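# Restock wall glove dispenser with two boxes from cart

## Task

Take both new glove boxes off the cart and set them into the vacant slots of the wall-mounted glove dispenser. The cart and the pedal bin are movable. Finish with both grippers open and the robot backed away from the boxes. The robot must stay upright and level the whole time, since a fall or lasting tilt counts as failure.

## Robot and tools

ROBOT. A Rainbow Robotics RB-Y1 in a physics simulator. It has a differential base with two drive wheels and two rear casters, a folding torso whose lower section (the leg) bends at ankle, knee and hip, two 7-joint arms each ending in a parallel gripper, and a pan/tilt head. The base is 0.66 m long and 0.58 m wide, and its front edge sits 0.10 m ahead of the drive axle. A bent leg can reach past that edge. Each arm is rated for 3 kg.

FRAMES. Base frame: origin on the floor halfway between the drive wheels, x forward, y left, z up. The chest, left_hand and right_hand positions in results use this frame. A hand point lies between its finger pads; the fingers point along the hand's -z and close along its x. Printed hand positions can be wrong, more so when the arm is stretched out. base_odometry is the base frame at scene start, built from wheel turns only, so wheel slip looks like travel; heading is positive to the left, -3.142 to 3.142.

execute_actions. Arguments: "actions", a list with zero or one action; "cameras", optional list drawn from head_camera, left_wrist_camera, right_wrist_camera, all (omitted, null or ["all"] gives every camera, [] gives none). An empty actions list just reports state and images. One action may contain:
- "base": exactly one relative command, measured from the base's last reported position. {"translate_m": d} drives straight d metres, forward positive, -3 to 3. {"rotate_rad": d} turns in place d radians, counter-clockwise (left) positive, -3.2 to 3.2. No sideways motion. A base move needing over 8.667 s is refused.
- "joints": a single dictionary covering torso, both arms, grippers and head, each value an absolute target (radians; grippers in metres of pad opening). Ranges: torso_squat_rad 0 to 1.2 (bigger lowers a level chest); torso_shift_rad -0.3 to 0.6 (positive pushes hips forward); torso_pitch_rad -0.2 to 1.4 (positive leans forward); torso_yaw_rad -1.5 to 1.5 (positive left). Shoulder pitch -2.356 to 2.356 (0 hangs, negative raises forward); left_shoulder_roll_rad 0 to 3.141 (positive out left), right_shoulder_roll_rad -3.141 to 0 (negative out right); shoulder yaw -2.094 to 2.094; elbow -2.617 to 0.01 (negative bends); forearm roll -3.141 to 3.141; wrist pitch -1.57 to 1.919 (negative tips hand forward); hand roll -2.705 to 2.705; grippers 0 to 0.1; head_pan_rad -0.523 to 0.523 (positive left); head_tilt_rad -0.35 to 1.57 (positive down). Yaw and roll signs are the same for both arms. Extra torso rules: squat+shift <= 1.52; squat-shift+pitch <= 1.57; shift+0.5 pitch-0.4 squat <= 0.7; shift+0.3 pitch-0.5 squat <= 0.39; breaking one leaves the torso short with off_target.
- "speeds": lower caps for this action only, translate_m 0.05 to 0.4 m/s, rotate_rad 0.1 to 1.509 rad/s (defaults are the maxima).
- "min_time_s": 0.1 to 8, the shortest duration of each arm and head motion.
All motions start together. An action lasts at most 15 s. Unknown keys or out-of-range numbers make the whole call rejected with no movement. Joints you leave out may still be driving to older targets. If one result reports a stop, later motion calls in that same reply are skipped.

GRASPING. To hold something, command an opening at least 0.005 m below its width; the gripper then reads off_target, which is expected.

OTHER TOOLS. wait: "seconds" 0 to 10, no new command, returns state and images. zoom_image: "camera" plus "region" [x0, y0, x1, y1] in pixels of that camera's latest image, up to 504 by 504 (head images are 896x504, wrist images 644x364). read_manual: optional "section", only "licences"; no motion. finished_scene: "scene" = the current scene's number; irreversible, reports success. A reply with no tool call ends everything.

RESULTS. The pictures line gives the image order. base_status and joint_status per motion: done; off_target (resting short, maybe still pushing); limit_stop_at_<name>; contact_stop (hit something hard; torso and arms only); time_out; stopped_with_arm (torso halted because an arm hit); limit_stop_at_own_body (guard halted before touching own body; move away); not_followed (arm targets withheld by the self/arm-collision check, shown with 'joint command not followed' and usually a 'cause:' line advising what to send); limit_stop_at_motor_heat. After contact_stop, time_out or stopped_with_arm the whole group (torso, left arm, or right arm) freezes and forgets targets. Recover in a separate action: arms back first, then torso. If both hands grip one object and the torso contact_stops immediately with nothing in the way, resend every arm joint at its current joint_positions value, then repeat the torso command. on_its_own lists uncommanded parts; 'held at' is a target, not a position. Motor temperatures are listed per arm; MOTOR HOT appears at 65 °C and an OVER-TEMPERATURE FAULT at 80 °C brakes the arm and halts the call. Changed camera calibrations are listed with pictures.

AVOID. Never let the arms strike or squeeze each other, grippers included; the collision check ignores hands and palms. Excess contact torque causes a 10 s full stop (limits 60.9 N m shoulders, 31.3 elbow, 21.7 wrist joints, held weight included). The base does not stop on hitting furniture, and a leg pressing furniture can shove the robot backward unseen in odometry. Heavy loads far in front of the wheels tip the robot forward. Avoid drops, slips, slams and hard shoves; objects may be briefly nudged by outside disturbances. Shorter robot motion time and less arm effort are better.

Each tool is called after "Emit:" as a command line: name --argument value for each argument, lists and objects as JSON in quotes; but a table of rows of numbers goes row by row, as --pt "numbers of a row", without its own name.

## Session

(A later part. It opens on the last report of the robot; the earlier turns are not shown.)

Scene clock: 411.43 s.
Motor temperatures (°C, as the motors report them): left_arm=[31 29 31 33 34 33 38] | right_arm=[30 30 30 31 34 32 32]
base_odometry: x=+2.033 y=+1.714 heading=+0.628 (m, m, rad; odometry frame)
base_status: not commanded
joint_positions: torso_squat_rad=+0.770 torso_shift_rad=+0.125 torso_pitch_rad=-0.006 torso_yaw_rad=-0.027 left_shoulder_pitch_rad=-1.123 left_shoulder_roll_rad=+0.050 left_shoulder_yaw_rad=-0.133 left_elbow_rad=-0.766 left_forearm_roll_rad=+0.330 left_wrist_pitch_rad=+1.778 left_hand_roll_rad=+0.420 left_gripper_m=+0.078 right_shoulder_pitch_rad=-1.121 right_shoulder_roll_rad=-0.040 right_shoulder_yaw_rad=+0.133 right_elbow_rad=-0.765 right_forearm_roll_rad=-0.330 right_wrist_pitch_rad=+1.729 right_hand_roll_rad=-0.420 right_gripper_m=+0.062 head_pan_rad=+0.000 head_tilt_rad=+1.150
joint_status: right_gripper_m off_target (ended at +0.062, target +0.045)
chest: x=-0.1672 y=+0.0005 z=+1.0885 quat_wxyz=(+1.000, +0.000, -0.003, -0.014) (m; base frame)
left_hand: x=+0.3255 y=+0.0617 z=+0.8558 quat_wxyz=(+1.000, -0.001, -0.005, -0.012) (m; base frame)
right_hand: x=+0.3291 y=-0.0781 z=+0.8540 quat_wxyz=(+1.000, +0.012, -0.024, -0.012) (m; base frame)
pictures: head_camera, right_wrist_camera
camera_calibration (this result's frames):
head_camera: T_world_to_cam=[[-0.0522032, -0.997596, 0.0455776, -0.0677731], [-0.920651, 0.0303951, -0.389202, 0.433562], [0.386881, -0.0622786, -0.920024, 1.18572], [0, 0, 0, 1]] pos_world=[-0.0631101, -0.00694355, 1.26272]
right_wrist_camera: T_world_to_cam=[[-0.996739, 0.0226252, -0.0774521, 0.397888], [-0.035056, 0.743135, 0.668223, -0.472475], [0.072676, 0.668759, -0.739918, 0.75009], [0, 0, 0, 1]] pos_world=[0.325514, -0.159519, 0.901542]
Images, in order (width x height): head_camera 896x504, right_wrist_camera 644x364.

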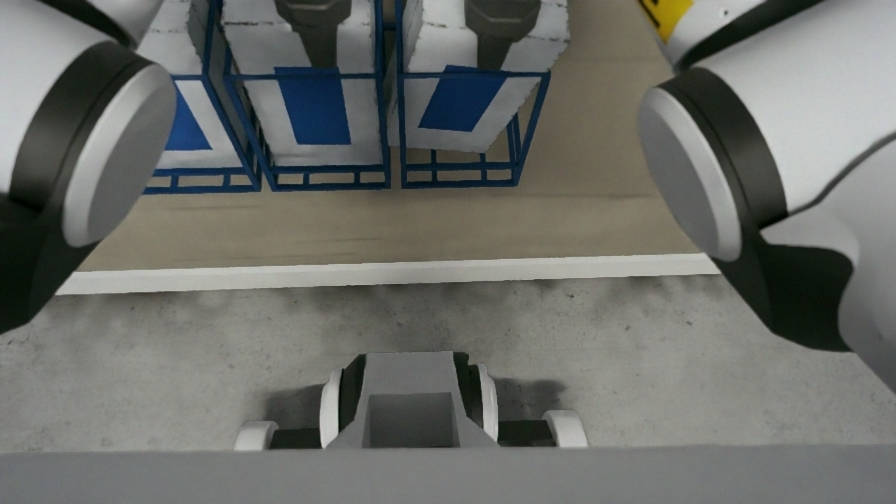

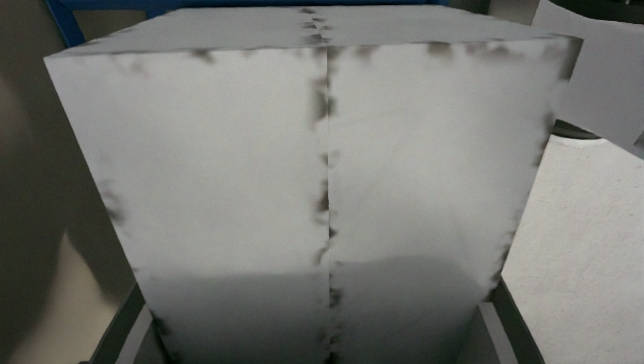

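Emit:
execute_actions --actions '[{"joints":{"left_shoulder_pitch_rad":-1.25,"left_shoulder_roll_rad":0.05}}]' --cameras '[]'

Emit:
execute_actions --actions '[{"joints":{"left_shoulder_roll_rad":0.5}}]' --cameras '[]'

Emit:
execute_actions --actions '[{"joints":{"right_shoulder_roll_rad":0.0,"right_shoulder_yaw_rad":0.17},"min_time_s":2}]' --cameras '["head_camera"]'

Scene clock: 422.63 s.
Motor temperatures (°C, as the motors report them): left_arm=[30 29 31 32 34 33 38] | right_arm=[30 30 30 31 33 32 32]
base_odometry: x=+2.033 y=+1.714 heading=+0.628 (m, m, rad; odometry frame)
base_status: not commanded
joint_positions: torso_squat_rad=+0.770 torso_shift_rad=+0.125 torso_pitch_rad=-0.005 torso_yaw_rad=-0.027 left_shoulder_pitch_rad=-1.127 left_shoulder_roll_rad=+0.050 left_shoulder_yaw_rad=-0.133 left_elbow_rad=-0.767 left_forearm_roll_rad=+0.330 left_wrist_pitch_rad=+1.777 left_hand_roll_rad=+0.420 left_gripper_m=+0.078 right_shoulder_pitch_rad=-1.121 right_shoulder_roll_rad=-0.040 right_shoulder_yaw_rad=+0.133 right_elbow_rad=-0.765 right_forearm_roll_rad=-0.330 right_wrist_pitch_rad=+1.729 right_hand_roll_rad=-0.420 right_gripper_m=+0.062 head_pan_rad=+0.000 head_tilt_rad=+1.150
joint_status: left_shoulder_pitch_rad time_out (moved -0.004 of -0.127); left_shoulder_roll_rad not_followed
on_its_own: left_shoulder_pitch_rad is held at -1.127, not at your -1.250, since a time_out
chest: x=-0.1672 y=+0.0005 z=+1.0885 quat_wxyz=(+1.000, +0.000, -0.003, -0.014) (m; base frame)
left_hand: x=+0.3269 y=+0.0608 z=+0.8582 quat_wxyz=(+1.000, -0.001, -0.008, -0.013) (m; base frame)
right_hand: x=+0.3291 y=-0.0781 z=+0.8540 quat_wxyz=(+1.000, +0.012, -0.024, -0.012) (m; base frame)
pictures: none
joint command not followed: on one or more control steps a check withheld the commanded joint targets of the left arm, and it was not sent them on those steps. On the call's last step the targets were still withheld.
cause: the commanded joint targets would bring a part of the robot too close to another arm (this arm's wrist and the other arm's wrist); next, command targets that bring no part of the robot closer to that arm.
No camera images: the call's "cameras" was empty. Leave "cameras" out to get every camera's image.

not run: a stop came earlier in this reply.

not run: a stop came earlier in this reply.

Emit:
execute_actions --actions '[{"joints":{"left_shoulder_pitch_rad":-1.127,"left_shoulder_roll_rad":0.5}}]' --cameras '[]'

Emit:
execute_actions --actions '[{"joints":{"right_shoulder_roll_rad":0.0,"right_shoulder_yaw_rad":0.17},"min_time_s":2}]' --cameras '["head_camera"]'

Scene clock: 428.53 s.
Motor temperatures (°C, as the motors report them): left_arm=[30 29 31 32 34 34 38] | right_arm=[30 30 30 31 33 32 32]
base_odometry: x=+2.033 y=+1.714 heading=+0.628 (m, m, rad; odometry frame)
base_status: not commanded
joint_positions: torso_squat_rad=+0.770 torso_shift_rad=+0.124 torso_pitch_rad=-0.006 torso_yaw_rad=-0.027 left_shoulder_pitch_rad=-1.125 left_shoulder_roll_rad=+0.112 left_shoulder_yaw_rad=-0.133 left_elbow_rad=-0.766 left_forearm_roll_rad=+0.334 left_wrist_pitch_rad=+1.782 left_hand_roll_rad=+0.419 left_gripper_m=+0.078 right_shoulder_pitch_rad=-1.121 right_shoulder_roll_rad=-0.041 right_shoulder_yaw_rad=+0.133 right_elbow_rad=-0.765 right_forearm_roll_rad=-0.330 right_wrist_pitch_rad=+1.729 right_hand_roll_rad=-0.420 right_gripper_m=+0.062 head_pan_rad=+0.000 head_tilt_rad=+1.150
joint_status: left_shoulder_roll_rad contact_stop (moved +0.061 of +0.450); the others done
on_its_own: left_shoulder_roll_rad is held at +0.114, not at your +0.500, since a contact_stop
chest: x=-0.1675 y=+0.0004 z=+1.0885 quat_wxyz=(+1.000, +0.000, -0.003, -0.013) (m; base frame)
left_hand: x=+0.3380 y=+0.0949 z=+0.8629 quat_wxyz=(+1.000, +0.012, -0.013, +0.013) (m; base frame)
right_hand: x=+0.3290 y=-0.0781 z=+0.8543 quat_wxyz=(+1.000, +0.012, -0.025, -0.012) (m; base frame)
pictures: none
No camera images: the call's "cameras" was empty. Leave "cameras" out to get every camera's image.

not run: a stop came earlier in this reply.

Emit:
execute_actions --actions '[{"joints":{"left_shoulder_roll_rad":0.1,"right_shoulder_roll_rad":0.0,"right_shoulder_yaw_rad":0.16},"min_time_s":2}]' --cameras '["head_camera"]'

Scene clock: 435.33 s.
Motor temperatures (°C, as the motors report them): left_arm=[30 30 31 32 34 35 38] | right_arm=[30 30 30 31 33 33 32]
base_odometry: x=+2.033 y=+1.714 heading=+0.628 (m, m, rad; odometry frame)
base_status: not commanded
joint_positions: torso_squat_rad=+0.770 torso_shift_rad=+0.125 torso_pitch_rad=-0.005 torso_yaw_rad=-0.027 left_shoulder_pitch_rad=-1.125 left_shoulder_roll_rad=+0.101 left_shoulder_yaw_rad=-0.133 left_elbow_rad=-0.766 left_forearm_roll_rad=+0.333 left_wrist_pitch_rad=+1.781 left_hand_roll_rad=+0.419 left_gripper_m=+0.078 right_shoulder_pitch_rad=-1.127 right_shoulder_roll_rad=-0.028 right_shoulder_yaw_rad=+0.150 right_elbow_rad=-0.768 right_forearm_roll_rad=-0.324 right_wrist_pitch_rad=+1.727 right_hand_roll_rad=-0.420 right_gripper_m=+0.062 head_pan_rad=+0.000 head_tilt_rad=+1.150
joint_status: right_shoulder_roll_rad contact_stop (moved +0.013 of +0.041); the others done
on_its_own: right_shoulder_roll_rad is held at -0.024, not at your +0.000, since a contact_stop
chest: x=-0.1671 y=+0.0004 z=+1.0885 quat_wxyz=(+1.000, +0.000, -0.003, -0.014) (m; base frame)
left_hand: x=+0.3366 y=+0.0888 z=+0.8617 quat_wxyz=(+1.000, +0.010, -0.012, +0.009) (m; base frame)
right_hand: x=+0.3287 y=-0.0710 z=+0.8554 quat_wxyz=(+1.000, +0.006, -0.030, -0.001) (m; base frame)
pictures: head_camera
camera_calibration (this result's frames):
head_camera: T_world_to_cam=[[-0.052241, -0.997597, 0.0455098, -0.0677597], [-0.920703, 0.0304649, -0.389074, 0.433457], [0.386753, -0.0622266, -0.920082, 1.18572], [0, 0, 0, 1]] pos_world=[-0.0630371, -0.00701858, 1.26269]
Images, in order (width x height): head_camera 896x504.

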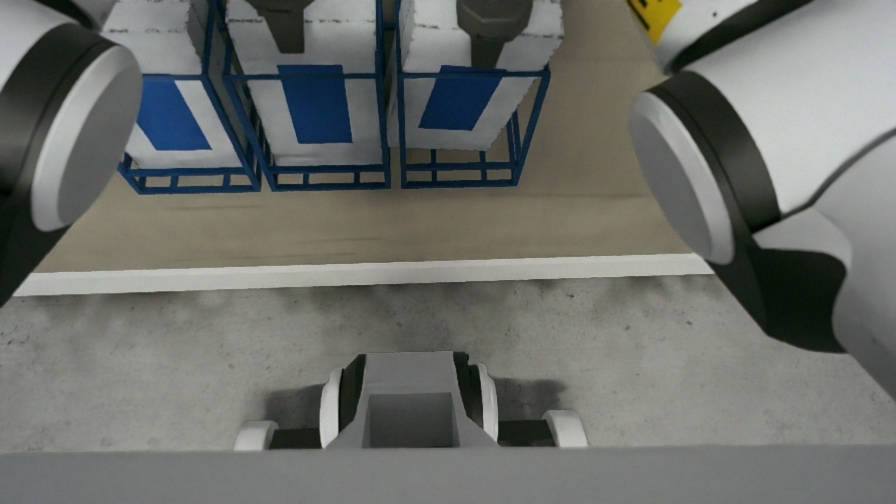

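Emit:
execute_actions --actions '[{"joints":{"right_shoulder_roll_rad":-0.03,"torso_squat_rad":0.82,"torso_shift_rad":0.132}}]' --cameras '["head_camera"]'

Emit:
execute_actions --actions '[{"joints":{"right_gripper_m":0.08}}]' --cameras '[]'

Emit:
execute_actions --actions '[{"joints":{"torso_squat_rad":0.3,"torso_shift_rad":0.09}}]' --cameras '[]'

Emit:
execute_actions --actions '[{"base":{"translate_m":-0.8},"joints":{"head_tilt_rad":0.75,"torso_yaw_rad":0.6,"head_pan_rad":-0.5}}]' --cameras '["head_camera"]'

Scene clock: 448.00 s.
Motor temperatures (°C, as the motors report them): left_arm=[30 29 31 32 34 35 38] | right_arm=[29 30 30 31 34 32 32]
base_odometry: x=+2.033 y=+1.714 heading=+0.628 (m, m, rad; odometry frame)
base_status: not commanded
joint_positions: torso_squat_rad=+0.820 torso_shift_rad=+0.131 torso_pitch_rad=-0.007 torso_yaw_rad=-0.027 left_shoulder_pitch_rad=-1.126 left_shoulder_roll_rad=+0.100 left_shoulder_yaw_rad=-0.133 left_elbow_rad=-0.767 left_forearm_roll_rad=+0.333 left_wrist_pitch_rad=+1.781 left_hand_roll_rad=+0.419 left_gripper_m=+0.078 right_shoulder_pitch_rad=-1.133 right_shoulder_roll_rad=-0.035 right_shoulder_yaw_rad=+0.149 right_elbow_rad=-0.772 right_forearm_roll_rad=-0.324 right_wrist_pitch_rad=+1.727 right_hand_roll_rad=-0.420 right_gripper_m=+0.063 head_pan_rad=+0.000 head_tilt_rad=+1.150
joint_status: all done
chest: x=-0.1678 y=+0.0004 z=+1.0633 quat_wxyz=(+1.000, +0.000, -0.004, -0.014) (m; base frame)
left_hand: x=+0.3364 y=+0.0882 z=+0.8377 quat_wxyz=(+1.000, +0.009, -0.014, +0.008) (m; base frame)
right_hand: x=+0.3321 y=-0.0735 z=+0.8357 quat_wxyz=(+0.999, +0.005, -0.036, -0.003) (m; base frame)
pictures: head_camera
camera_calibration (this result's frames):
head_camera: T_world_to_cam=[[-0.0524103, -0.99759, 0.0454697, -0.0666342], [-0.92001, 0.0305263, -0.390705, 0.424905], [0.388375, -0.0623095, -0.919392, 1.16231], [0, 0, 0, 1]] pos_world=[-0.0639898, -0.00702118, 1.23766]
Images, in order (width x height): head_camera 896x504.

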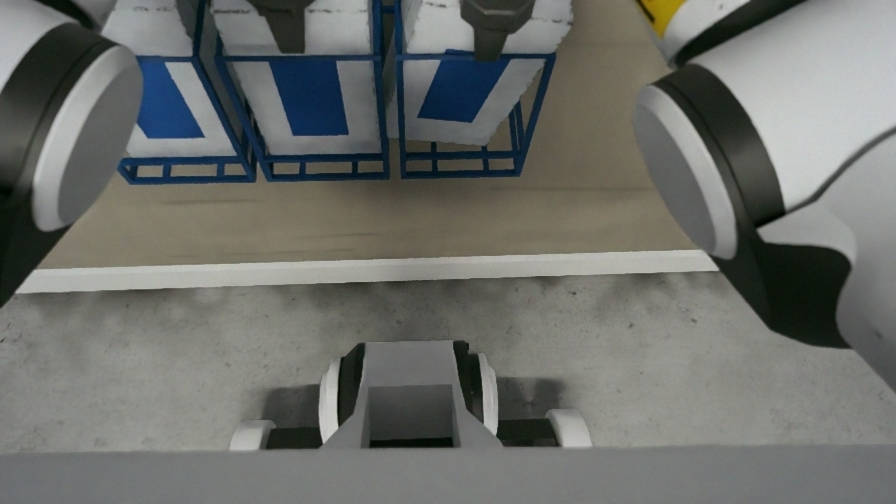

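Scene clock: 448.83 s.
Motor temperatures (°C, as the motors report them): left_arm=[30 29 31 32 34 35 38] | right_arm=[29 30 30 31 34 32 32]
base_odometry: x=+2.033 y=+1.714 heading=+0.628 (m, m, rad; odometry frame)
base_status: not commanded
joint_positions: torso_squat_rad=+0.820 torso_shift_rad=+0.131 torso_pitch_rad=-0.007 torso_yaw_rad=-0.027 left_shoulder_pitch_rad=-1.126 left_shoulder_roll_rad=+0.100 left_shoulder_yaw_rad=-0.133 left_elbow_rad=-0.767 left_forearm_roll_rad=+0.333 left_wrist_pitch_rad=+1.781 left_hand_roll_rad=+0.419 left_gripper_m=+0.078 right_shoulder_pitch_rad=-1.132 right_shoulder_roll_rad=-0.033 right_shoulder_yaw_rad=+0.149 right_elbow_rad=-0.771 right_forearm_roll_rad=-0.325 right_wrist_pitch_rad=+1.727 right_hand_roll_rad=-0.420 right_gripper_m=+0.080 head_pan_rad=+0.000 head_tilt_rad=+1.150
joint_status: all done
chest: x=-0.1676 y=+0.0004 z=+1.0633 quat_wxyz=(+1.000, +0.000, -0.003, -0.014) (m; base frame)
left_hand: x=+0.3366 y=+0.0882 z=+0.8375 quat_wxyz=(+1.000, +0.009, -0.013, +0.008) (m; base frame)
right_hand: x=+0.3315 y=-0.0728 z=+0.8346 quat_wxyz=(+0.999, +0.006, -0.035, -0.002) (m; base frame)
pictures: none
No camera images: the call's "cameras" was empty. Leave "cameras" out to get every camera's image.

Scene clock: 451.47 s.
Motor temperatures (°C, as the motors report them): left_arm=[30 29 31 33 34 35 38] | right_arm=[29 30 30 31 34 32 32]
base_odometry: x=+2.033 y=+1.714 heading=+0.628 (m, m, rad; odometry frame)
base_status: not commanded
joint_positions: torso_squat_rad=+0.300 torso_shift_rad=+0.090 torso_pitch_rad=-0.005 torso_yaw_rad=-0.027 left_shoulder_pitch_rad=-1.125 left_shoulder_roll_rad=+0.100 left_shoulder_yaw_rad=-0.134 left_elbow_rad=-0.766 left_forearm_roll_rad=+0.333 left_wrist_pitch_rad=+1.781 left_hand_roll_rad=+0.419 left_gripper_m=+0.078 right_shoulder_pitch_rad=-1.126 right_shoulder_roll_rad=-0.030 right_shoulder_yaw_rad=+0.150 right_elbow_rad=-0.767 right_forearm_roll_rad=-0.325 right_wrist_pitch_rad=+1.728 right_hand_roll_rad=-0.420 right_gripper_m=+0.080 head_pan_rad=+0.000 head_tilt_rad=+1.150
joint_status: all done
chest: x=-0.1693 y=+0.0006 z=+1.2559 quat_wxyz=(+1.000, +0.000, -0.002, -0.014) (m; base frame)
left_hand: x=+0.3339 y=+0.0883 z=+1.0285 quat_wxyz=(+1.000, +0.009, -0.012, +0.008) (m; base frame)
right_hand: x=+0.3263 y=-0.0723 z=+1.0220 quat_wxyz=(+1.000, +0.006, -0.028, -0.002) (m; base frame)
pictures: none
No camera images: the call's "cameras" was empty. Leave "cameras" out to get every camera's image.

Scene clock: 455.07 s.
Motor temperatures (°C, as the motors report them): left_arm=[30 29 31 33 34 35 38] | right_arm=[30 30 30 31 34 32 32]
base_odometry: x=+1.386 y=+1.243 heading=+0.630 (m, m, rad; odometry frame)
base_status: done
joint_positions: torso_squat_rad=+0.300 torso_shift_rad=+0.090 torso_pitch_rad=-0.005 torso_yaw_rad=+0.600 left_shoulder_pitch_rad=-1.125 left_shoulder_roll_rad=+0.100 left_shoulder_yaw_rad=-0.134 left_elbow_rad=-0.766 left_forearm_roll_rad=+0.333 left_wrist_pitch_rad=+1.781 left_hand_roll_rad=+0.419 left_gripper_m=+0.078 right_shoulder_pitch_rad=-1.125 right_shoulder_roll_rad=-0.030 right_shoulder_yaw_rad=+0.150 right_elbow_rad=-0.767 right_forearm_roll_rad=-0.325 right_wrist_pitch_rad=+1.728 right_hand_roll_rad=-0.420 right_gripper_m=+0.080 head_pan_rad=-0.500 head_tilt_rad=+0.750
joint_status: all done
chest: x=-0.1694 y=+0.0007 z=+1.2560 quat_wxyz=(+0.955, -0.001, -0.002, +0.296) (m; base frame)
left_hand: x=+0.1869 y=+0.3666 z=+1.0280 quat_wxyz=(+0.949, +0.011, -0.008, +0.316) (m; base frame)
right_hand: x=+0.2747 y=+0.2318 z=+1.0215 quat_wxyz=(+0.952, +0.013, -0.025, +0.306) (m; base frame)
pictures: head_camera
camera_calibration (this result's frames):
head_camera: T_world_to_cam=[[0.0591213, -0.997708, 0.0329205, -0.0271423], [-0.694493, -0.0647979, -0.716576, 1.00525], [0.717066, 0.0195018, -0.696732, 1.06684], [0, 0, 0, 1]] pos_world=[-0.0652514, 0.0172527, 1.46453]
Images, in order (width x height): head_camera 896x504.

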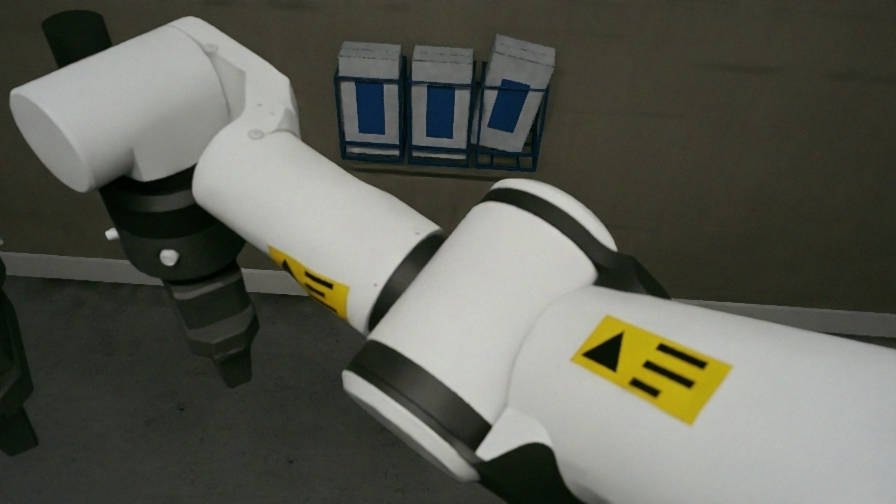

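Emit:
zoom_image --camera "head_camera" --region '[400, 20, 600, 190]'

Region (400, 20, 600, 190) of head_camera's 896x504 image, scaled by 2.520, with more detail than that image has; it fills the top 428 rows of this view, and the rest is white.

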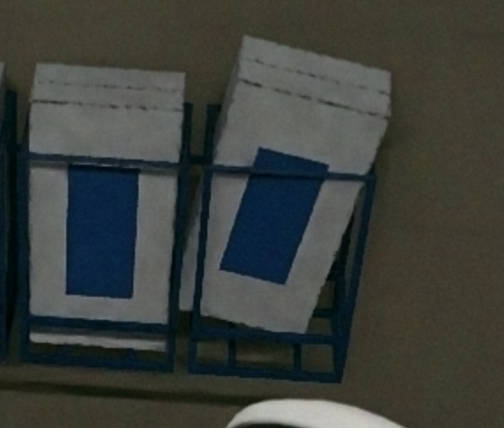

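Emit:
execute_actions --actions '[{"joints":{"torso_yaw_rad":-0.027,"head_pan_rad":0,"head_tilt_rad":1.15,"right_gripper_m":0.085,"torso_squat_rad":0.2,"right_shoulder_roll_rad":-0.075,"right_shoulder_yaw_rad":0.133,"left_shoulder_pitch_rad":0,"left_shoulder_roll_rad":0.15,"left_shoulder_yaw_rad":0,"left_elbow_rad":-0.3,"left_forearm_roll_rad":0,"left_wrist_pitch_rad":0,"left_hand_roll_rad":0}}]' --cameras '[]'

Emit:
execute_actions --actions '[{"base":{"translate_m":0.8},"speeds":{"translate_m":0.2}}]' --cameras '["head_camera"]'

Emit:
execute_actions --actions '[{"joints":{"torso_squat_rad":0.77,"torso_shift_rad":0.125}}]' --cameras '[]'

Emit:
execute_actions --actions '[{"joints":{"right_gripper_m":0.045}}]' --cameras '["head_camera"]'

Emit:
execute_actions --actions '[{"joints":{"torso_squat_rad":0.55,"torso_shift_rad":0.105}}]' --cameras '["head_camera"]'

Scene clock: 475.67 s.
Motor temperatures (°C, as the motors report them): left_arm=[30 29 31 33 34 34 38] | right_arm=[30 30 30 31 33 32 32]
base_odometry: x=+1.386 y=+1.243 heading=+0.630 (m, m, rad; odometry frame)
base_status: not commanded
joint_positions: torso_squat_rad=+0.200 torso_shift_rad=+0.090 torso_pitch_rad=-0.005 torso_yaw_rad=-0.027 left_shoulder_pitch_rad=+0.000 left_shoulder_roll_rad=+0.150 left_shoulder_yaw_rad=+0.000 left_elbow_rad=-0.300 left_forearm_roll_rad=+0.000 left_wrist_pitch_rad=+0.000 left_hand_roll_rad=+0.000 left_gripper_m=+0.078 right_shoulder_pitch_rad=-1.125 right_shoulder_roll_rad=-0.075 right_shoulder_yaw_rad=+0.133 right_elbow_rad=-0.767 right_forearm_roll_rad=-0.325 right_wrist_pitch_rad=+1.728 right_hand_roll_rad=-0.420 right_gripper_m=+0.085 head_pan_rad=+0.000 head_tilt_rad=+1.150
joint_status: all done
chest: x=-0.1677 y=+0.0007 z=+1.2732 quat_wxyz=(+1.000, +0.000, -0.002, -0.013) (m; base frame)
left_hand: x=-0.0107 y=+0.3285 z=+0.6122 quat_wxyz=(+0.985, +0.072, -0.152, -0.024) (m; base frame)
right_hand: x=+0.3376 y=-0.0972 z=+1.0441 quat_wxyz=(+0.999, +0.003, -0.034, -0.026) (m; base frame)
pictures: none
No camera images: the call's "cameras" was empty. Leave "cameras" out to get every camera's image.

Scene clock: 480.83 s.
Motor temperatures (°C, as the motors report them): left_arm=[30 29 31 32 34 34 38] | right_arm=[30 30 30 31 33 32 32]
base_odometry: x=+2.032 y=+1.715 heading=+0.631 (m, m, rad; odometry frame)
base_status: done
joint_positions: torso_squat_rad=+0.200 torso_shift_rad=+0.090 torso_pitch_rad=-0.005 torso_yaw_rad=-0.027 left_shoulder_pitch_rad=+0.000 left_shoulder_roll_rad=+0.150 left_shoulder_yaw_rad=+0.000 left_elbow_rad=-0.300 left_forearm_roll_rad=+0.000 left_wrist_pitch_rad=+0.000 left_hand_roll_rad=+0.000 left_gripper_m=+0.078 right_shoulder_pitch_rad=-1.125 right_shoulder_roll_rad=-0.075 right_shoulder_yaw_rad=+0.133 right_elbow_rad=-0.767 right_forearm_roll_rad=-0.325 right_wrist_pitch_rad=+1.728 right_hand_roll_rad=-0.420 right_gripper_m=+0.085 head_pan_rad=+0.000 head_tilt_rad=+1.150
joint_status: not commanded
chest: x=-0.1677 y=+0.0007 z=+1.2732 quat_wxyz=(+1.000, +0.000, -0.002, -0.013) (m; base frame)
left_hand: x=-0.0106 y=+0.3285 z=+0.6123 quat_wxyz=(+0.985, +0.072, -0.152, -0.024) (m; base frame)
right_hand: x=+0.3376 y=-0.0972 z=+1.0441 quat_wxyz=(+0.999, +0.003, -0.034, -0.025) (m; base frame)
pictures: head_camera
camera_calibration (this result's frames):
head_camera: T_world_to_cam=[[-0.0520093, -0.997601, 0.0456871, -0.0761007], [-0.921023, 0.0302325, -0.388333, 0.503765], [0.38602, -0.0622758, -0.920386, 1.35615], [0, 0, 0, 1]] pos_world=[-0.0634786, -0.00669313, 1.44728]
Images, in order (width x height): head_camera 896x504.

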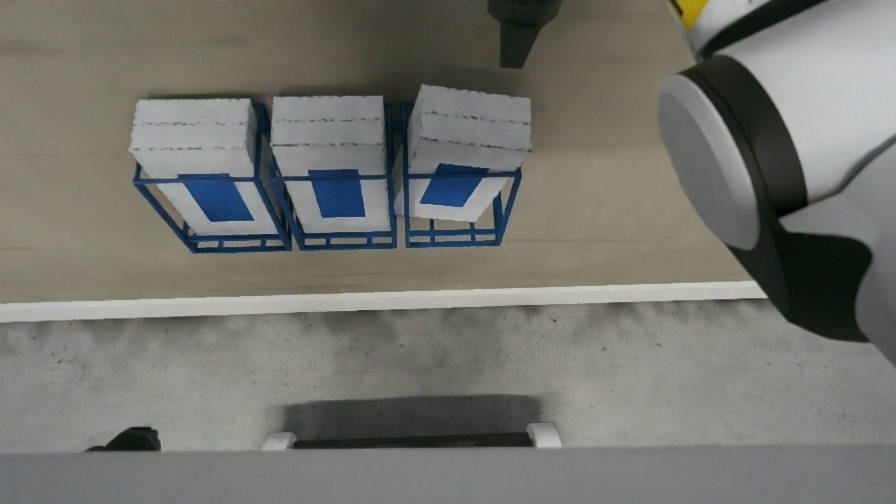

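Scene clock: 483.63 s.
Motor temperatures (°C, as the motors report them): left_arm=[30 29 31 32 34 34 38] | right_arm=[30 30 30 31 33 32 32]
base_odometry: x=+2.032 y=+1.715 heading=+0.631 (m, m, rad; odometry frame)
base_status: not commanded
joint_positions: torso_squat_rad=+0.770 torso_shift_rad=+0.125 torso_pitch_rad=-0.005 torso_yaw_rad=-0.027 left_shoulder_pitch_rad=+0.000 left_shoulder_roll_rad=+0.150 left_shoulder_yaw_rad=+0.000 left_elbow_rad=-0.300 left_forearm_roll_rad=+0.000 left_wrist_pitch_rad=+0.000 left_hand_roll_rad=+0.000 left_gripper_m=+0.078 right_shoulder_pitch_rad=-1.125 right_shoulder_roll_rad=-0.075 right_shoulder_yaw_rad=+0.133 right_elbow_rad=-0.767 right_forearm_roll_rad=-0.325 right_wrist_pitch_rad=+1.728 right_hand_roll_rad=-0.420 right_gripper_m=+0.085 head_pan_rad=+0.000 head_tilt_rad=+1.150
joint_status: all done
chest: x=-0.1668 y=+0.0006 z=+1.0886 quat_wxyz=(+1.000, +0.000, -0.002, -0.013) (m; base frame)
left_hand: x=-0.0096 y=+0.3283 z=+0.4277 quat_wxyz=(+0.985, +0.072, -0.152, -0.024) (m; base frame)
right_hand: x=+0.3385 y=-0.0974 z=+0.8596 quat_wxyz=(+0.999, +0.003, -0.034, -0.025) (m; base frame)
pictures: none
No camera images: the call's "cameras" was empty. Leave "cameras" out to get every camera's image.

Scene clock: 484.53 s.
Motor temperatures (°C, as the motors report them): left_arm=[30 29 31 32 34 34 38] | right_arm=[30 30 30 31 33 32 32]
base_odometry: x=+2.032 y=+1.715 heading=+0.631 (m, m, rad; odometry frame)
base_status: not commanded
joint_positions: torso_squat_rad=+0.770 torso_shift_rad=+0.125 torso_pitch_rad=-0.005 torso_yaw_rad=-0.027 left_shoulder_pitch_rad=+0.000 left_shoulder_roll_rad=+0.150 left_shoulder_yaw_rad=+0.000 left_elbow_rad=-0.300 left_forearm_roll_rad=+0.000 left_wrist_pitch_rad=+0.000 left_hand_roll_rad=+0.000 left_gripper_m=+0.078 right_shoulder_pitch_rad=-1.125 right_shoulder_roll_rad=-0.075 right_shoulder_yaw_rad=+0.133 right_elbow_rad=-0.767 right_forearm_roll_rad=-0.325 right_wrist_pitch_rad=+1.728 right_hand_roll_rad=-0.420 right_gripper_m=+0.061 head_pan_rad=+0.000 head_tilt_rad=+1.150
joint_status: right_gripper_m off_target (ended at +0.061, target +0.045)
chest: x=-0.1668 y=+0.0006 z=+1.0886 quat_wxyz=(+1.000, +0.000, -0.002, -0.013) (m; base frame)
left_hand: x=-0.0096 y=+0.3283 z=+0.4277 quat_wxyz=(+0.985, +0.072, -0.152, -0.024) (m; base frame)
right_hand: x=+0.3385 y=-0.0974 z=+0.8596 quat_wxyz=(+0.999, +0.003, -0.034, -0.025) (m; base frame)
pictures: head_camera
camera_calibration (this result's frames):
head_camera: T_world_to_cam=[[-0.0520198, -0.997601, 0.0456743, -0.0677799], [-0.920931, 0.0302323, -0.388551, 0.433127], [0.386238, -0.0622753, -0.920294, 1.1858], [0, 0, 0, 1]] pos_world=[-0.062647, -0.00686572, 1.26267]
Images, in order (width x height): head_camera 896x504.

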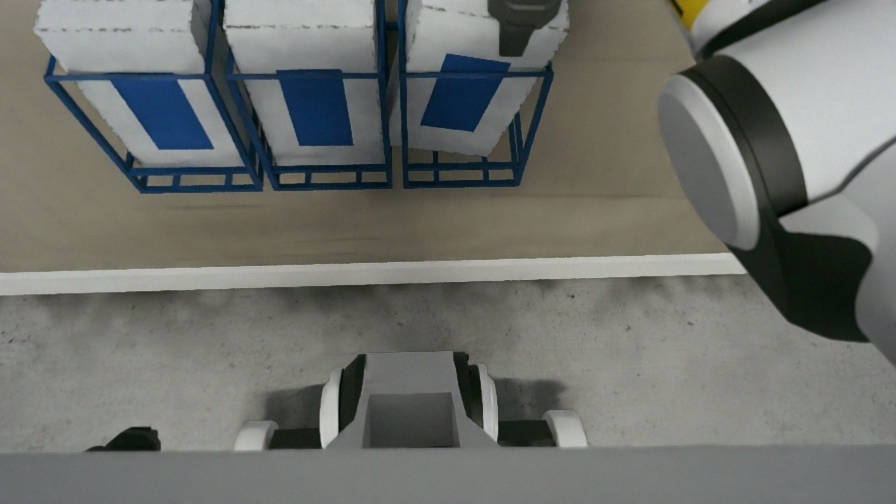

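Scene clock: 486.07 s.
Motor temperatures (°C, as the motors report them): left_arm=[30 29 31 32 34 34 38] | right_arm=[30 30 30 31 33 32 32]
base_odometry: x=+2.032 y=+1.715 heading=+0.631 (m, m, rad; odometry frame)
base_status: not commanded
joint_positions: torso_squat_rad=+0.550 torso_shift_rad=+0.105 torso_pitch_rad=-0.004 torso_yaw_rad=-0.027 left_shoulder_pitch_rad=+0.000 left_shoulder_roll_rad=+0.150 left_shoulder_yaw_rad=+0.000 left_elbow_rad=-0.300 left_forearm_roll_rad=+0.000 left_wrist_pitch_rad=+0.000 left_hand_roll_rad=+0.000 left_gripper_m=+0.078 right_shoulder_pitch_rad=-1.125 right_shoulder_roll_rad=-0.075 right_shoulder_yaw_rad=+0.133 right_elbow_rad=-0.767 right_forearm_roll_rad=-0.325 right_wrist_pitch_rad=+1.728 right_hand_roll_rad=-0.420 right_gripper_m=+0.061 head_pan_rad=+0.000 head_tilt_rad=+1.150
joint_status: all done
chest: x=-0.1667 y=+0.0006 z=+1.1834 quat_wxyz=(+1.000, +0.000, -0.002, -0.013) (m; base frame)
left_hand: x=-0.0098 y=+0.3284 z=+0.5224 quat_wxyz=(+0.985, +0.072, -0.152, -0.024) (m; base frame)
right_hand: x=+0.3384 y=-0.0975 z=+0.9539 quat_wxyz=(+0.999, +0.002, -0.033, -0.026) (m; base frame)
pictures: head_camera
camera_calibration (this result's frames):
head_camera: T_world_to_cam=[[-0.0519966, -0.997601, 0.0457009, -0.0720438], [-0.921132, 0.0302329, -0.388075, 0.469495], [0.385762, -0.0622752, -0.920494, 1.27319], [0, 0, 0, 1]] pos_world=[-0.0624269, -0.00677719, 1.35745]
Images, in order (width x height): head_camera 896x504.

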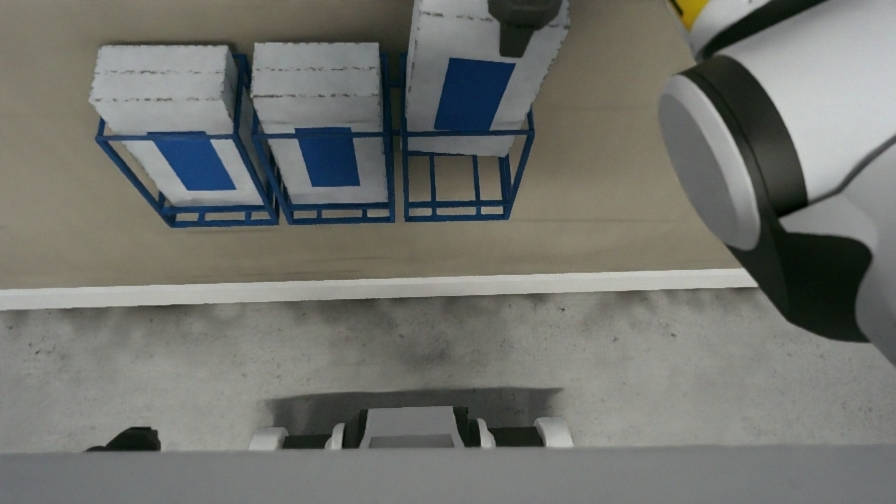

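Emit:
execute_actions --actions '[{"joints":{"right_shoulder_roll_rad":-0.055},"min_time_s":1}]' --cameras '["head_camera"]'

Emit:
execute_actions --actions '[{"joints":{"torso_squat_rad":0.72,"torso_shift_rad":0.12}}]' --cameras '["head_camera"]'

Emit:
execute_actions --actions '[{"joints":{"right_gripper_m":0.08}}]' --cameras '["head_camera"]'

Emit:
execute_actions --actions '[{"joints":{"torso_squat_rad":0.2,"torso_shift_rad":0.09}}]' --cameras '["head_camera"]'

Scene clock: 494.83 s.
Motor temperatures (°C, as the motors report them): left_arm=[29 29 31 32 34 34 38] | right_arm=[30 30 30 31 33 32 32]
base_odometry: x=+2.032 y=+1.715 heading=+0.631 (m, m, rad; odometry frame)
base_status: not commanded
joint_positions: torso_squat_rad=+0.550 torso_shift_rad=+0.105 torso_pitch_rad=-0.004 torso_yaw_rad=-0.027 left_shoulder_pitch_rad=+0.000 left_shoulder_roll_rad=+0.150 left_shoulder_yaw_rad=+0.000 left_elbow_rad=-0.300 left_forearm_roll_rad=+0.000 left_wrist_pitch_rad=+0.000 left_hand_roll_rad=+0.000 left_gripper_m=+0.078 right_shoulder_pitch_rad=-1.125 right_shoulder_roll_rad=-0.056 right_shoulder_yaw_rad=+0.133 right_elbow_rad=-0.767 right_forearm_roll_rad=-0.325 right_wrist_pitch_rad=+1.728 right_hand_roll_rad=-0.420 right_gripper_m=+0.061 head_pan_rad=+0.000 head_tilt_rad=+1.150
joint_status: all done
chest: x=-0.1667 y=+0.0006 z=+1.1834 quat_wxyz=(+1.000, +0.000, -0.002, -0.013) (m; base frame)
left_hand: x=-0.0098 y=+0.3284 z=+0.5224 quat_wxyz=(+0.985, +0.072, -0.152, -0.024) (m; base frame)
right_hand: x=+0.3345 y=-0.0867 z=+0.9521 quat_wxyz=(+0.999, +0.007, -0.030, -0.018) (m; base frame)
pictures: head_camera
camera_calibration (this result's frames):
head_camera: T_world_to_cam=[[-0.0520147, -0.9976, 0.0457007, -0.0720466], [-0.92113, 0.0302495, -0.388078, 0.469498], [0.385764, -0.062282, -0.920493, 1.27319], [0, 0, 0, 1]] pos_world=[-0.0624287, -0.00677905, 1.35745]
Images, in order (width x height): head_camera 896x504.

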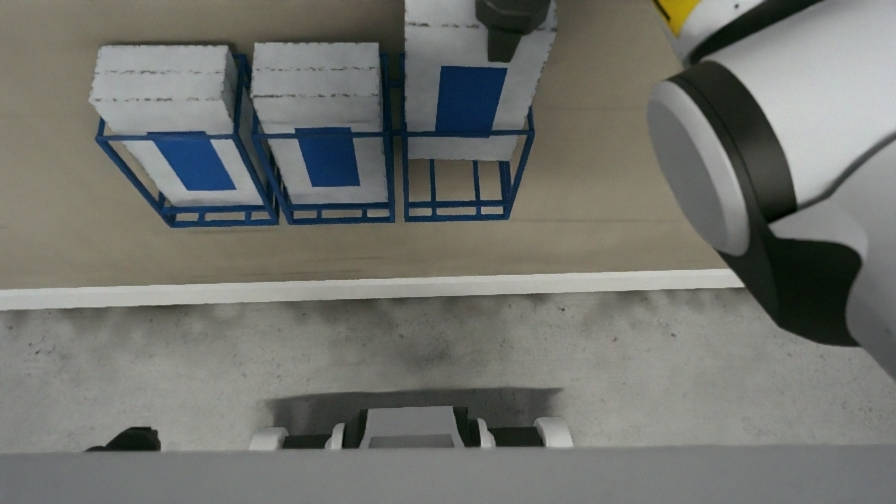

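Scene clock: 496.20 s.
Motor temperatures (°C, as the motors report them): left_arm=[29 29 31 32 34 34 38] | right_arm=[30 30 30 31 33 32 32]
base_odometry: x=+2.032 y=+1.715 heading=+0.631 (m, m, rad; odometry frame)
base_status: not commanded
joint_positions: torso_squat_rad=+0.720 torso_shift_rad=+0.120 torso_pitch_rad=-0.005 torso_yaw_rad=-0.027 left_shoulder_pitch_rad=+0.000 left_shoulder_roll_rad=+0.150 left_shoulder_yaw_rad=+0.000 left_elbow_rad=-0.300 left_forearm_roll_rad=+0.000 left_wrist_pitch_rad=+0.000 left_hand_roll_rad=+0.000 left_gripper_m=+0.078 right_shoulder_pitch_rad=-1.125 right_shoulder_roll_rad=-0.056 right_shoulder_yaw_rad=+0.133 right_elbow_rad=-0.766 right_forearm_roll_rad=-0.325 right_wrist_pitch_rad=+1.728 right_hand_roll_rad=-0.420 right_gripper_m=+0.061 head_pan_rad=+0.000 head_tilt_rad=+1.150
joint_status: all done
chest: x=-0.1664 y=+0.0006 z=+1.1124 quat_wxyz=(+1.000, +0.000, -0.002, -0.014) (m; base frame)
left_hand: x=-0.0092 y=+0.3283 z=+0.4515 quat_wxyz=(+0.985, +0.072, -0.152, -0.024) (m; base frame)
right_hand: x=+0.3349 y=-0.0868 z=+0.8812 quat_wxyz=(+0.999, +0.007, -0.031, -0.018) (m; base frame)
pictures: head_camera
camera_calibration (this result's frames):
head_camera: T_world_to_cam=[[-0.052071, -0.997598, 0.0456802, -0.0688418], [-0.920979, 0.0302853, -0.388433, 0.442633], [0.386116, -0.0622966, -0.920344, 1.20764], [0, 0, 0, 1]] pos_world=[-0.0622186, -0.00684968, 1.28652]
Images, in order (width x height): head_camera 896x504.

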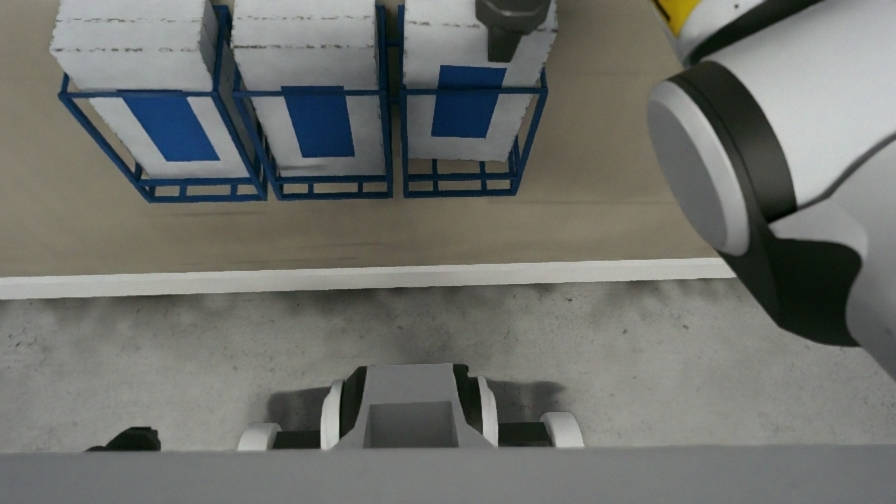

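Scene clock: 497.03 s.
Motor temperatures (°C, as the motors report them): left_arm=[29 29 31 32 34 34 38] | right_arm=[30 30 30 31 33 32 32]
base_odometry: x=+2.032 y=+1.715 heading=+0.631 (m, m, rad; odometry frame)
base_status: not commanded
joint_positions: torso_squat_rad=+0.720 torso_shift_rad=+0.120 torso_pitch_rad=-0.005 torso_yaw_rad=-0.027 left_shoulder_pitch_rad=+0.000 left_shoulder_roll_rad=+0.150 left_shoulder_yaw_rad=+0.000 left_elbow_rad=-0.300 left_forearm_roll_rad=+0.000 left_wrist_pitch_rad=+0.000 left_hand_roll_rad=+0.000 left_gripper_m=+0.078 right_shoulder_pitch_rad=-1.125 right_shoulder_roll_rad=-0.055 right_shoulder_yaw_rad=+0.133 right_elbow_rad=-0.767 right_forearm_roll_rad=-0.325 right_wrist_pitch_rad=+1.728 right_hand_roll_rad=-0.420 right_gripper_m=+0.080 head_pan_rad=+0.000 head_tilt_rad=+1.150
joint_status: all done
chest: x=-0.1664 y=+0.0006 z=+1.1124 quat_wxyz=(+1.000, +0.000, -0.002, -0.014) (m; base frame)
left_hand: x=-0.0092 y=+0.3283 z=+0.4515 quat_wxyz=(+0.985, +0.072, -0.152, -0.024) (m; base frame)
right_hand: x=+0.3347 y=-0.0863 z=+0.8812 quat_wxyz=(+0.999, +0.007, -0.030, -0.017) (m; base frame)
pictures: head_camera
camera_calibration (this result's frames):
head_camera: T_world_to_cam=[[-0.0520707, -0.997598, 0.0456803, -0.0688417], [-0.920979, 0.0302851, -0.388433, 0.442633], [0.386116, -0.0622966, -0.920344, 1.20764], [0, 0, 0, 1]] pos_world=[-0.0622185, -0.00684958, 1.28652]
Images, in order (width x height): head_camera 896x504.

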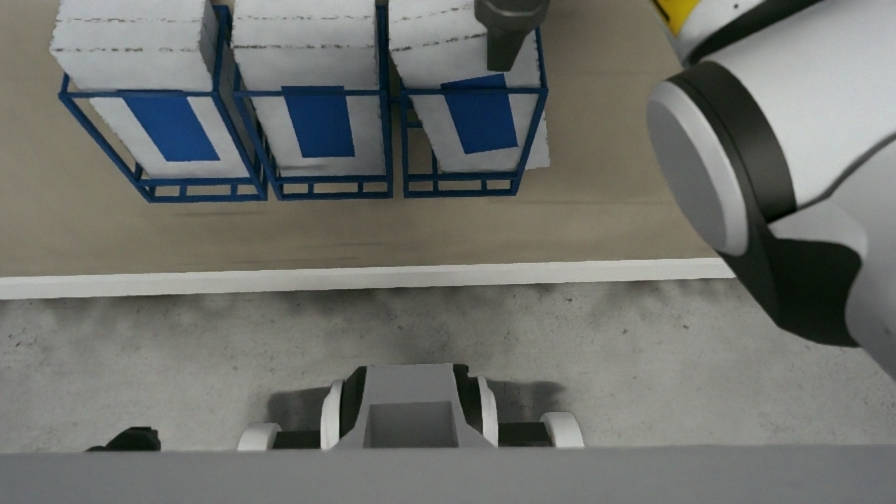

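Scene clock: 499.63 s.
Motor temperatures (°C, as the motors report them): left_arm=[29 29 31 32 34 34 38] | right_arm=[30 30 30 31 33 32 32]
base_odometry: x=+2.032 y=+1.715 heading=+0.631 (m, m, rad; odometry frame)
base_status: not commanded
joint_positions: torso_squat_rad=+0.200 torso_shift_rad=+0.090 torso_pitch_rad=-0.004 torso_yaw_rad=-0.027 left_shoulder_pitch_rad=+0.000 left_shoulder_roll_rad=+0.150 left_shoulder_yaw_rad=+0.000 left_elbow_rad=-0.300 left_forearm_roll_rad=+0.000 left_wrist_pitch_rad=+0.000 left_hand_roll_rad=+0.000 left_gripper_m=+0.078 right_shoulder_pitch_rad=-1.125 right_shoulder_roll_rad=-0.055 right_shoulder_yaw_rad=+0.133 right_elbow_rad=-0.767 right_forearm_roll_rad=-0.325 right_wrist_pitch_rad=+1.728 right_hand_roll_rad=-0.420 right_gripper_m=+0.080 head_pan_rad=+0.000 head_tilt_rad=+1.150
joint_status: all done
chest: x=-0.1677 y=+0.0007 z=+1.2732 quat_wxyz=(+1.000, +0.000, -0.002, -0.014) (m; base frame)
left_hand: x=-0.0106 y=+0.3285 z=+0.6122 quat_wxyz=(+0.985, +0.072, -0.152, -0.024) (m; base frame)
right_hand: x=+0.3334 y=-0.0860 z=+1.0419 quat_wxyz=(+0.999, +0.007, -0.030, -0.017) (m; base frame)
pictures: head_camera
camera_calibration (this result's frames):
head_camera: T_world_to_cam=[[-0.0520615, -0.997598, 0.0456917, -0.0761134], [-0.921062, 0.0302855, -0.388236, 0.503654], [0.38592, -0.062297, -0.920427, 1.35616], [0, 0, 0, 1]] pos_world=[-0.0634362, -0.00669901, 1.44726]
Images, in order (width x height): head_camera 896x504.

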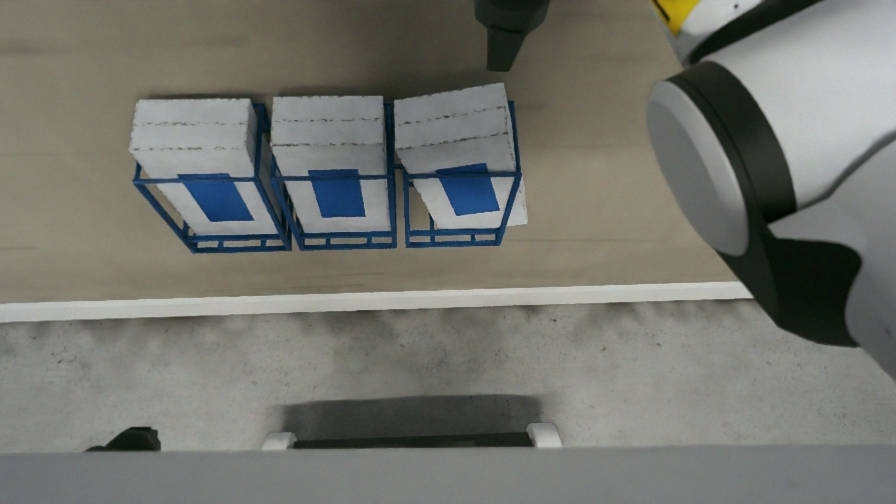

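Emit:
execute_actions --actions '[{"joints":{"torso_squat_rad":0.77,"torso_shift_rad":0.125,"right_gripper_m":0.085}}]' --cameras '[]'

Emit:
execute_actions --actions '[{"joints":{"right_gripper_m":0.045}}]' --cameras '[]'

Emit:
execute_actions --actions '[{"joints":{"torso_squat_rad":0.55,"torso_shift_rad":0.105}}]' --cameras '["head_camera"]'

Scene clock: 511.00 s.
Motor temperatures (°C, as the motors report them): left_arm=[29 29 31 32 34 34 38] | right_arm=[31 30 30 32 33 32 32]
base_odometry: x=+2.032 y=+1.715 heading=+0.631 (m, m, rad; odometry frame)
base_status: not commanded
joint_positions: torso_squat_rad=+0.770 torso_shift_rad=+0.125 torso_pitch_rad=-0.005 torso_yaw_rad=-0.027 left_shoulder_pitch_rad=+0.000 left_shoulder_roll_rad=+0.150 left_shoulder_yaw_rad=+0.000 left_elbow_rad=-0.300 left_forearm_roll_rad=+0.000 left_wrist_pitch_rad=+0.000 left_hand_roll_rad=+0.000 left_gripper_m=+0.078 right_shoulder_pitch_rad=-1.125 right_shoulder_roll_rad=-0.055 right_shoulder_yaw_rad=+0.133 right_elbow_rad=-0.767 right_forearm_roll_rad=-0.325 right_wrist_pitch_rad=+1.728 right_hand_roll_rad=-0.420 right_gripper_m=+0.085 head_pan_rad=+0.000 head_tilt_rad=+1.150
joint_status: all done
chest: x=-0.1668 y=+0.0006 z=+1.0886 quat_wxyz=(+1.000, +0.000, -0.002, -0.014) (m; base frame)
left_hand: x=-0.0096 y=+0.3283 z=+0.4277 quat_wxyz=(+0.985, +0.072, -0.152, -0.024) (m; base frame)
right_hand: x=+0.3344 y=-0.0862 z=+0.8575 quat_wxyz=(+0.999, +0.007, -0.031, -0.017) (m; base frame)
pictures: none
No camera images: the call's "cameras" was empty. Leave "cameras" out to get every camera's image.

Scene clock: 511.90 s.
Motor temperatures (°C, as the motors report them): left_arm=[28 29 31 32 34 34 38] | right_arm=[31 30 30 32 33 32 32]
base_odometry: x=+2.032 y=+1.715 heading=+0.631 (m, m, rad; odometry frame)
base_status: not commanded
joint_positions: torso_squat_rad=+0.770 torso_shift_rad=+0.125 torso_pitch_rad=-0.005 torso_yaw_rad=-0.027 left_shoulder_pitch_rad=+0.000 left_shoulder_roll_rad=+0.150 left_shoulder_yaw_rad=+0.000 left_elbow_rad=-0.300 left_forearm_roll_rad=+0.000 left_wrist_pitch_rad=+0.000 left_hand_roll_rad=+0.000 left_gripper_m=+0.078 right_shoulder_pitch_rad=-1.125 right_shoulder_roll_rad=-0.055 right_shoulder_yaw_rad=+0.133 right_elbow_rad=-0.767 right_forearm_roll_rad=-0.325 right_wrist_pitch_rad=+1.727 right_hand_roll_rad=-0.420 right_gripper_m=+0.062 head_pan_rad=+0.000 head_tilt_rad=+1.150
joint_status: right_gripper_m off_target (ended at +0.062, target +0.045)
chest: x=-0.1668 y=+0.0006 z=+1.0886 quat_wxyz=(+1.000, +0.000, -0.002, -0.014) (m; base frame)
left_hand: x=-0.0096 y=+0.3283 z=+0.4277 quat_wxyz=(+0.985, +0.072, -0.152, -0.024) (m; base frame)
right_hand: x=+0.3347 y=-0.0861 z=+0.8579 quat_wxyz=(+0.999, +0.007, -0.031, -0.017) (m; base frame)
pictures: none
No camera images: the call's "cameras" was empty. Leave "cameras" out to get every camera's image.

Scene clock: 513.43 s.
Motor temperatures (°C, as the motors report them): left_arm=[28 29 31 32 34 34 38] | right_arm=[31 30 30 32 33 32 32]
base_odometry: x=+2.032 y=+1.715 heading=+0.631 (m, m, rad; odometry frame)
base_status: not commanded
joint_positions: torso_squat_rad=+0.550 torso_shift_rad=+0.105 torso_pitch_rad=-0.004 torso_yaw_rad=-0.027 left_shoulder_pitch_rad=+0.000 left_shoulder_roll_rad=+0.150 left_shoulder_yaw_rad=+0.000 left_elbow_rad=-0.300 left_forearm_roll_rad=+0.000 left_wrist_pitch_rad=+0.000 left_hand_roll_rad=+0.000 left_gripper_m=+0.078 right_shoulder_pitch_rad=-1.125 right_shoulder_roll_rad=-0.054 right_shoulder_yaw_rad=+0.133 right_elbow_rad=-0.767 right_forearm_roll_rad=-0.326 right_wrist_pitch_rad=+1.727 right_hand_roll_rad=-0.420 right_gripper_m=+0.062 head_pan_rad=+0.000 head_tilt_rad=+1.150
joint_status: all done
chest: x=-0.1667 y=+0.0006 z=+1.1834 quat_wxyz=(+1.000, +0.000, -0.002, -0.013) (m; base frame)
left_hand: x=-0.0098 y=+0.3284 z=+0.5224 quat_wxyz=(+0.985, +0.072, -0.152, -0.024) (m; base frame)
right_hand: x=+0.3342 y=-0.0852 z=+0.9520 quat_wxyz=(+0.999, +0.008, -0.030, -0.017) (m; base frame)
pictures: head_camera
camera_calibration (this result's frames):
head_camera: T_world_to_cam=[[-0.052019, -0.9976, 0.0457023, -0.0720485], [-0.921144, 0.0302551, -0.388044, 0.469469], [0.38573, -0.0622841, -0.920507, 1.27319], [0, 0, 0, 1]] pos_world=[-0.0624082, -0.00677973, 1.35745]
Images, in order (width x height): head_camera 896x504.

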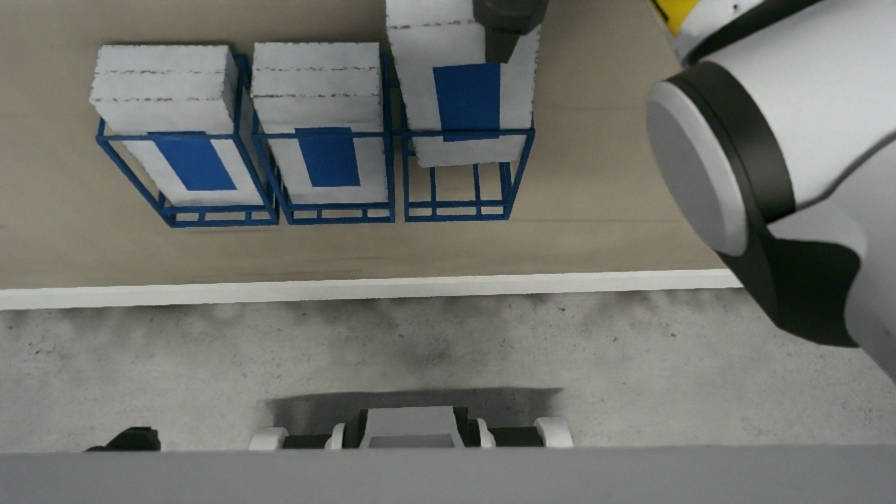

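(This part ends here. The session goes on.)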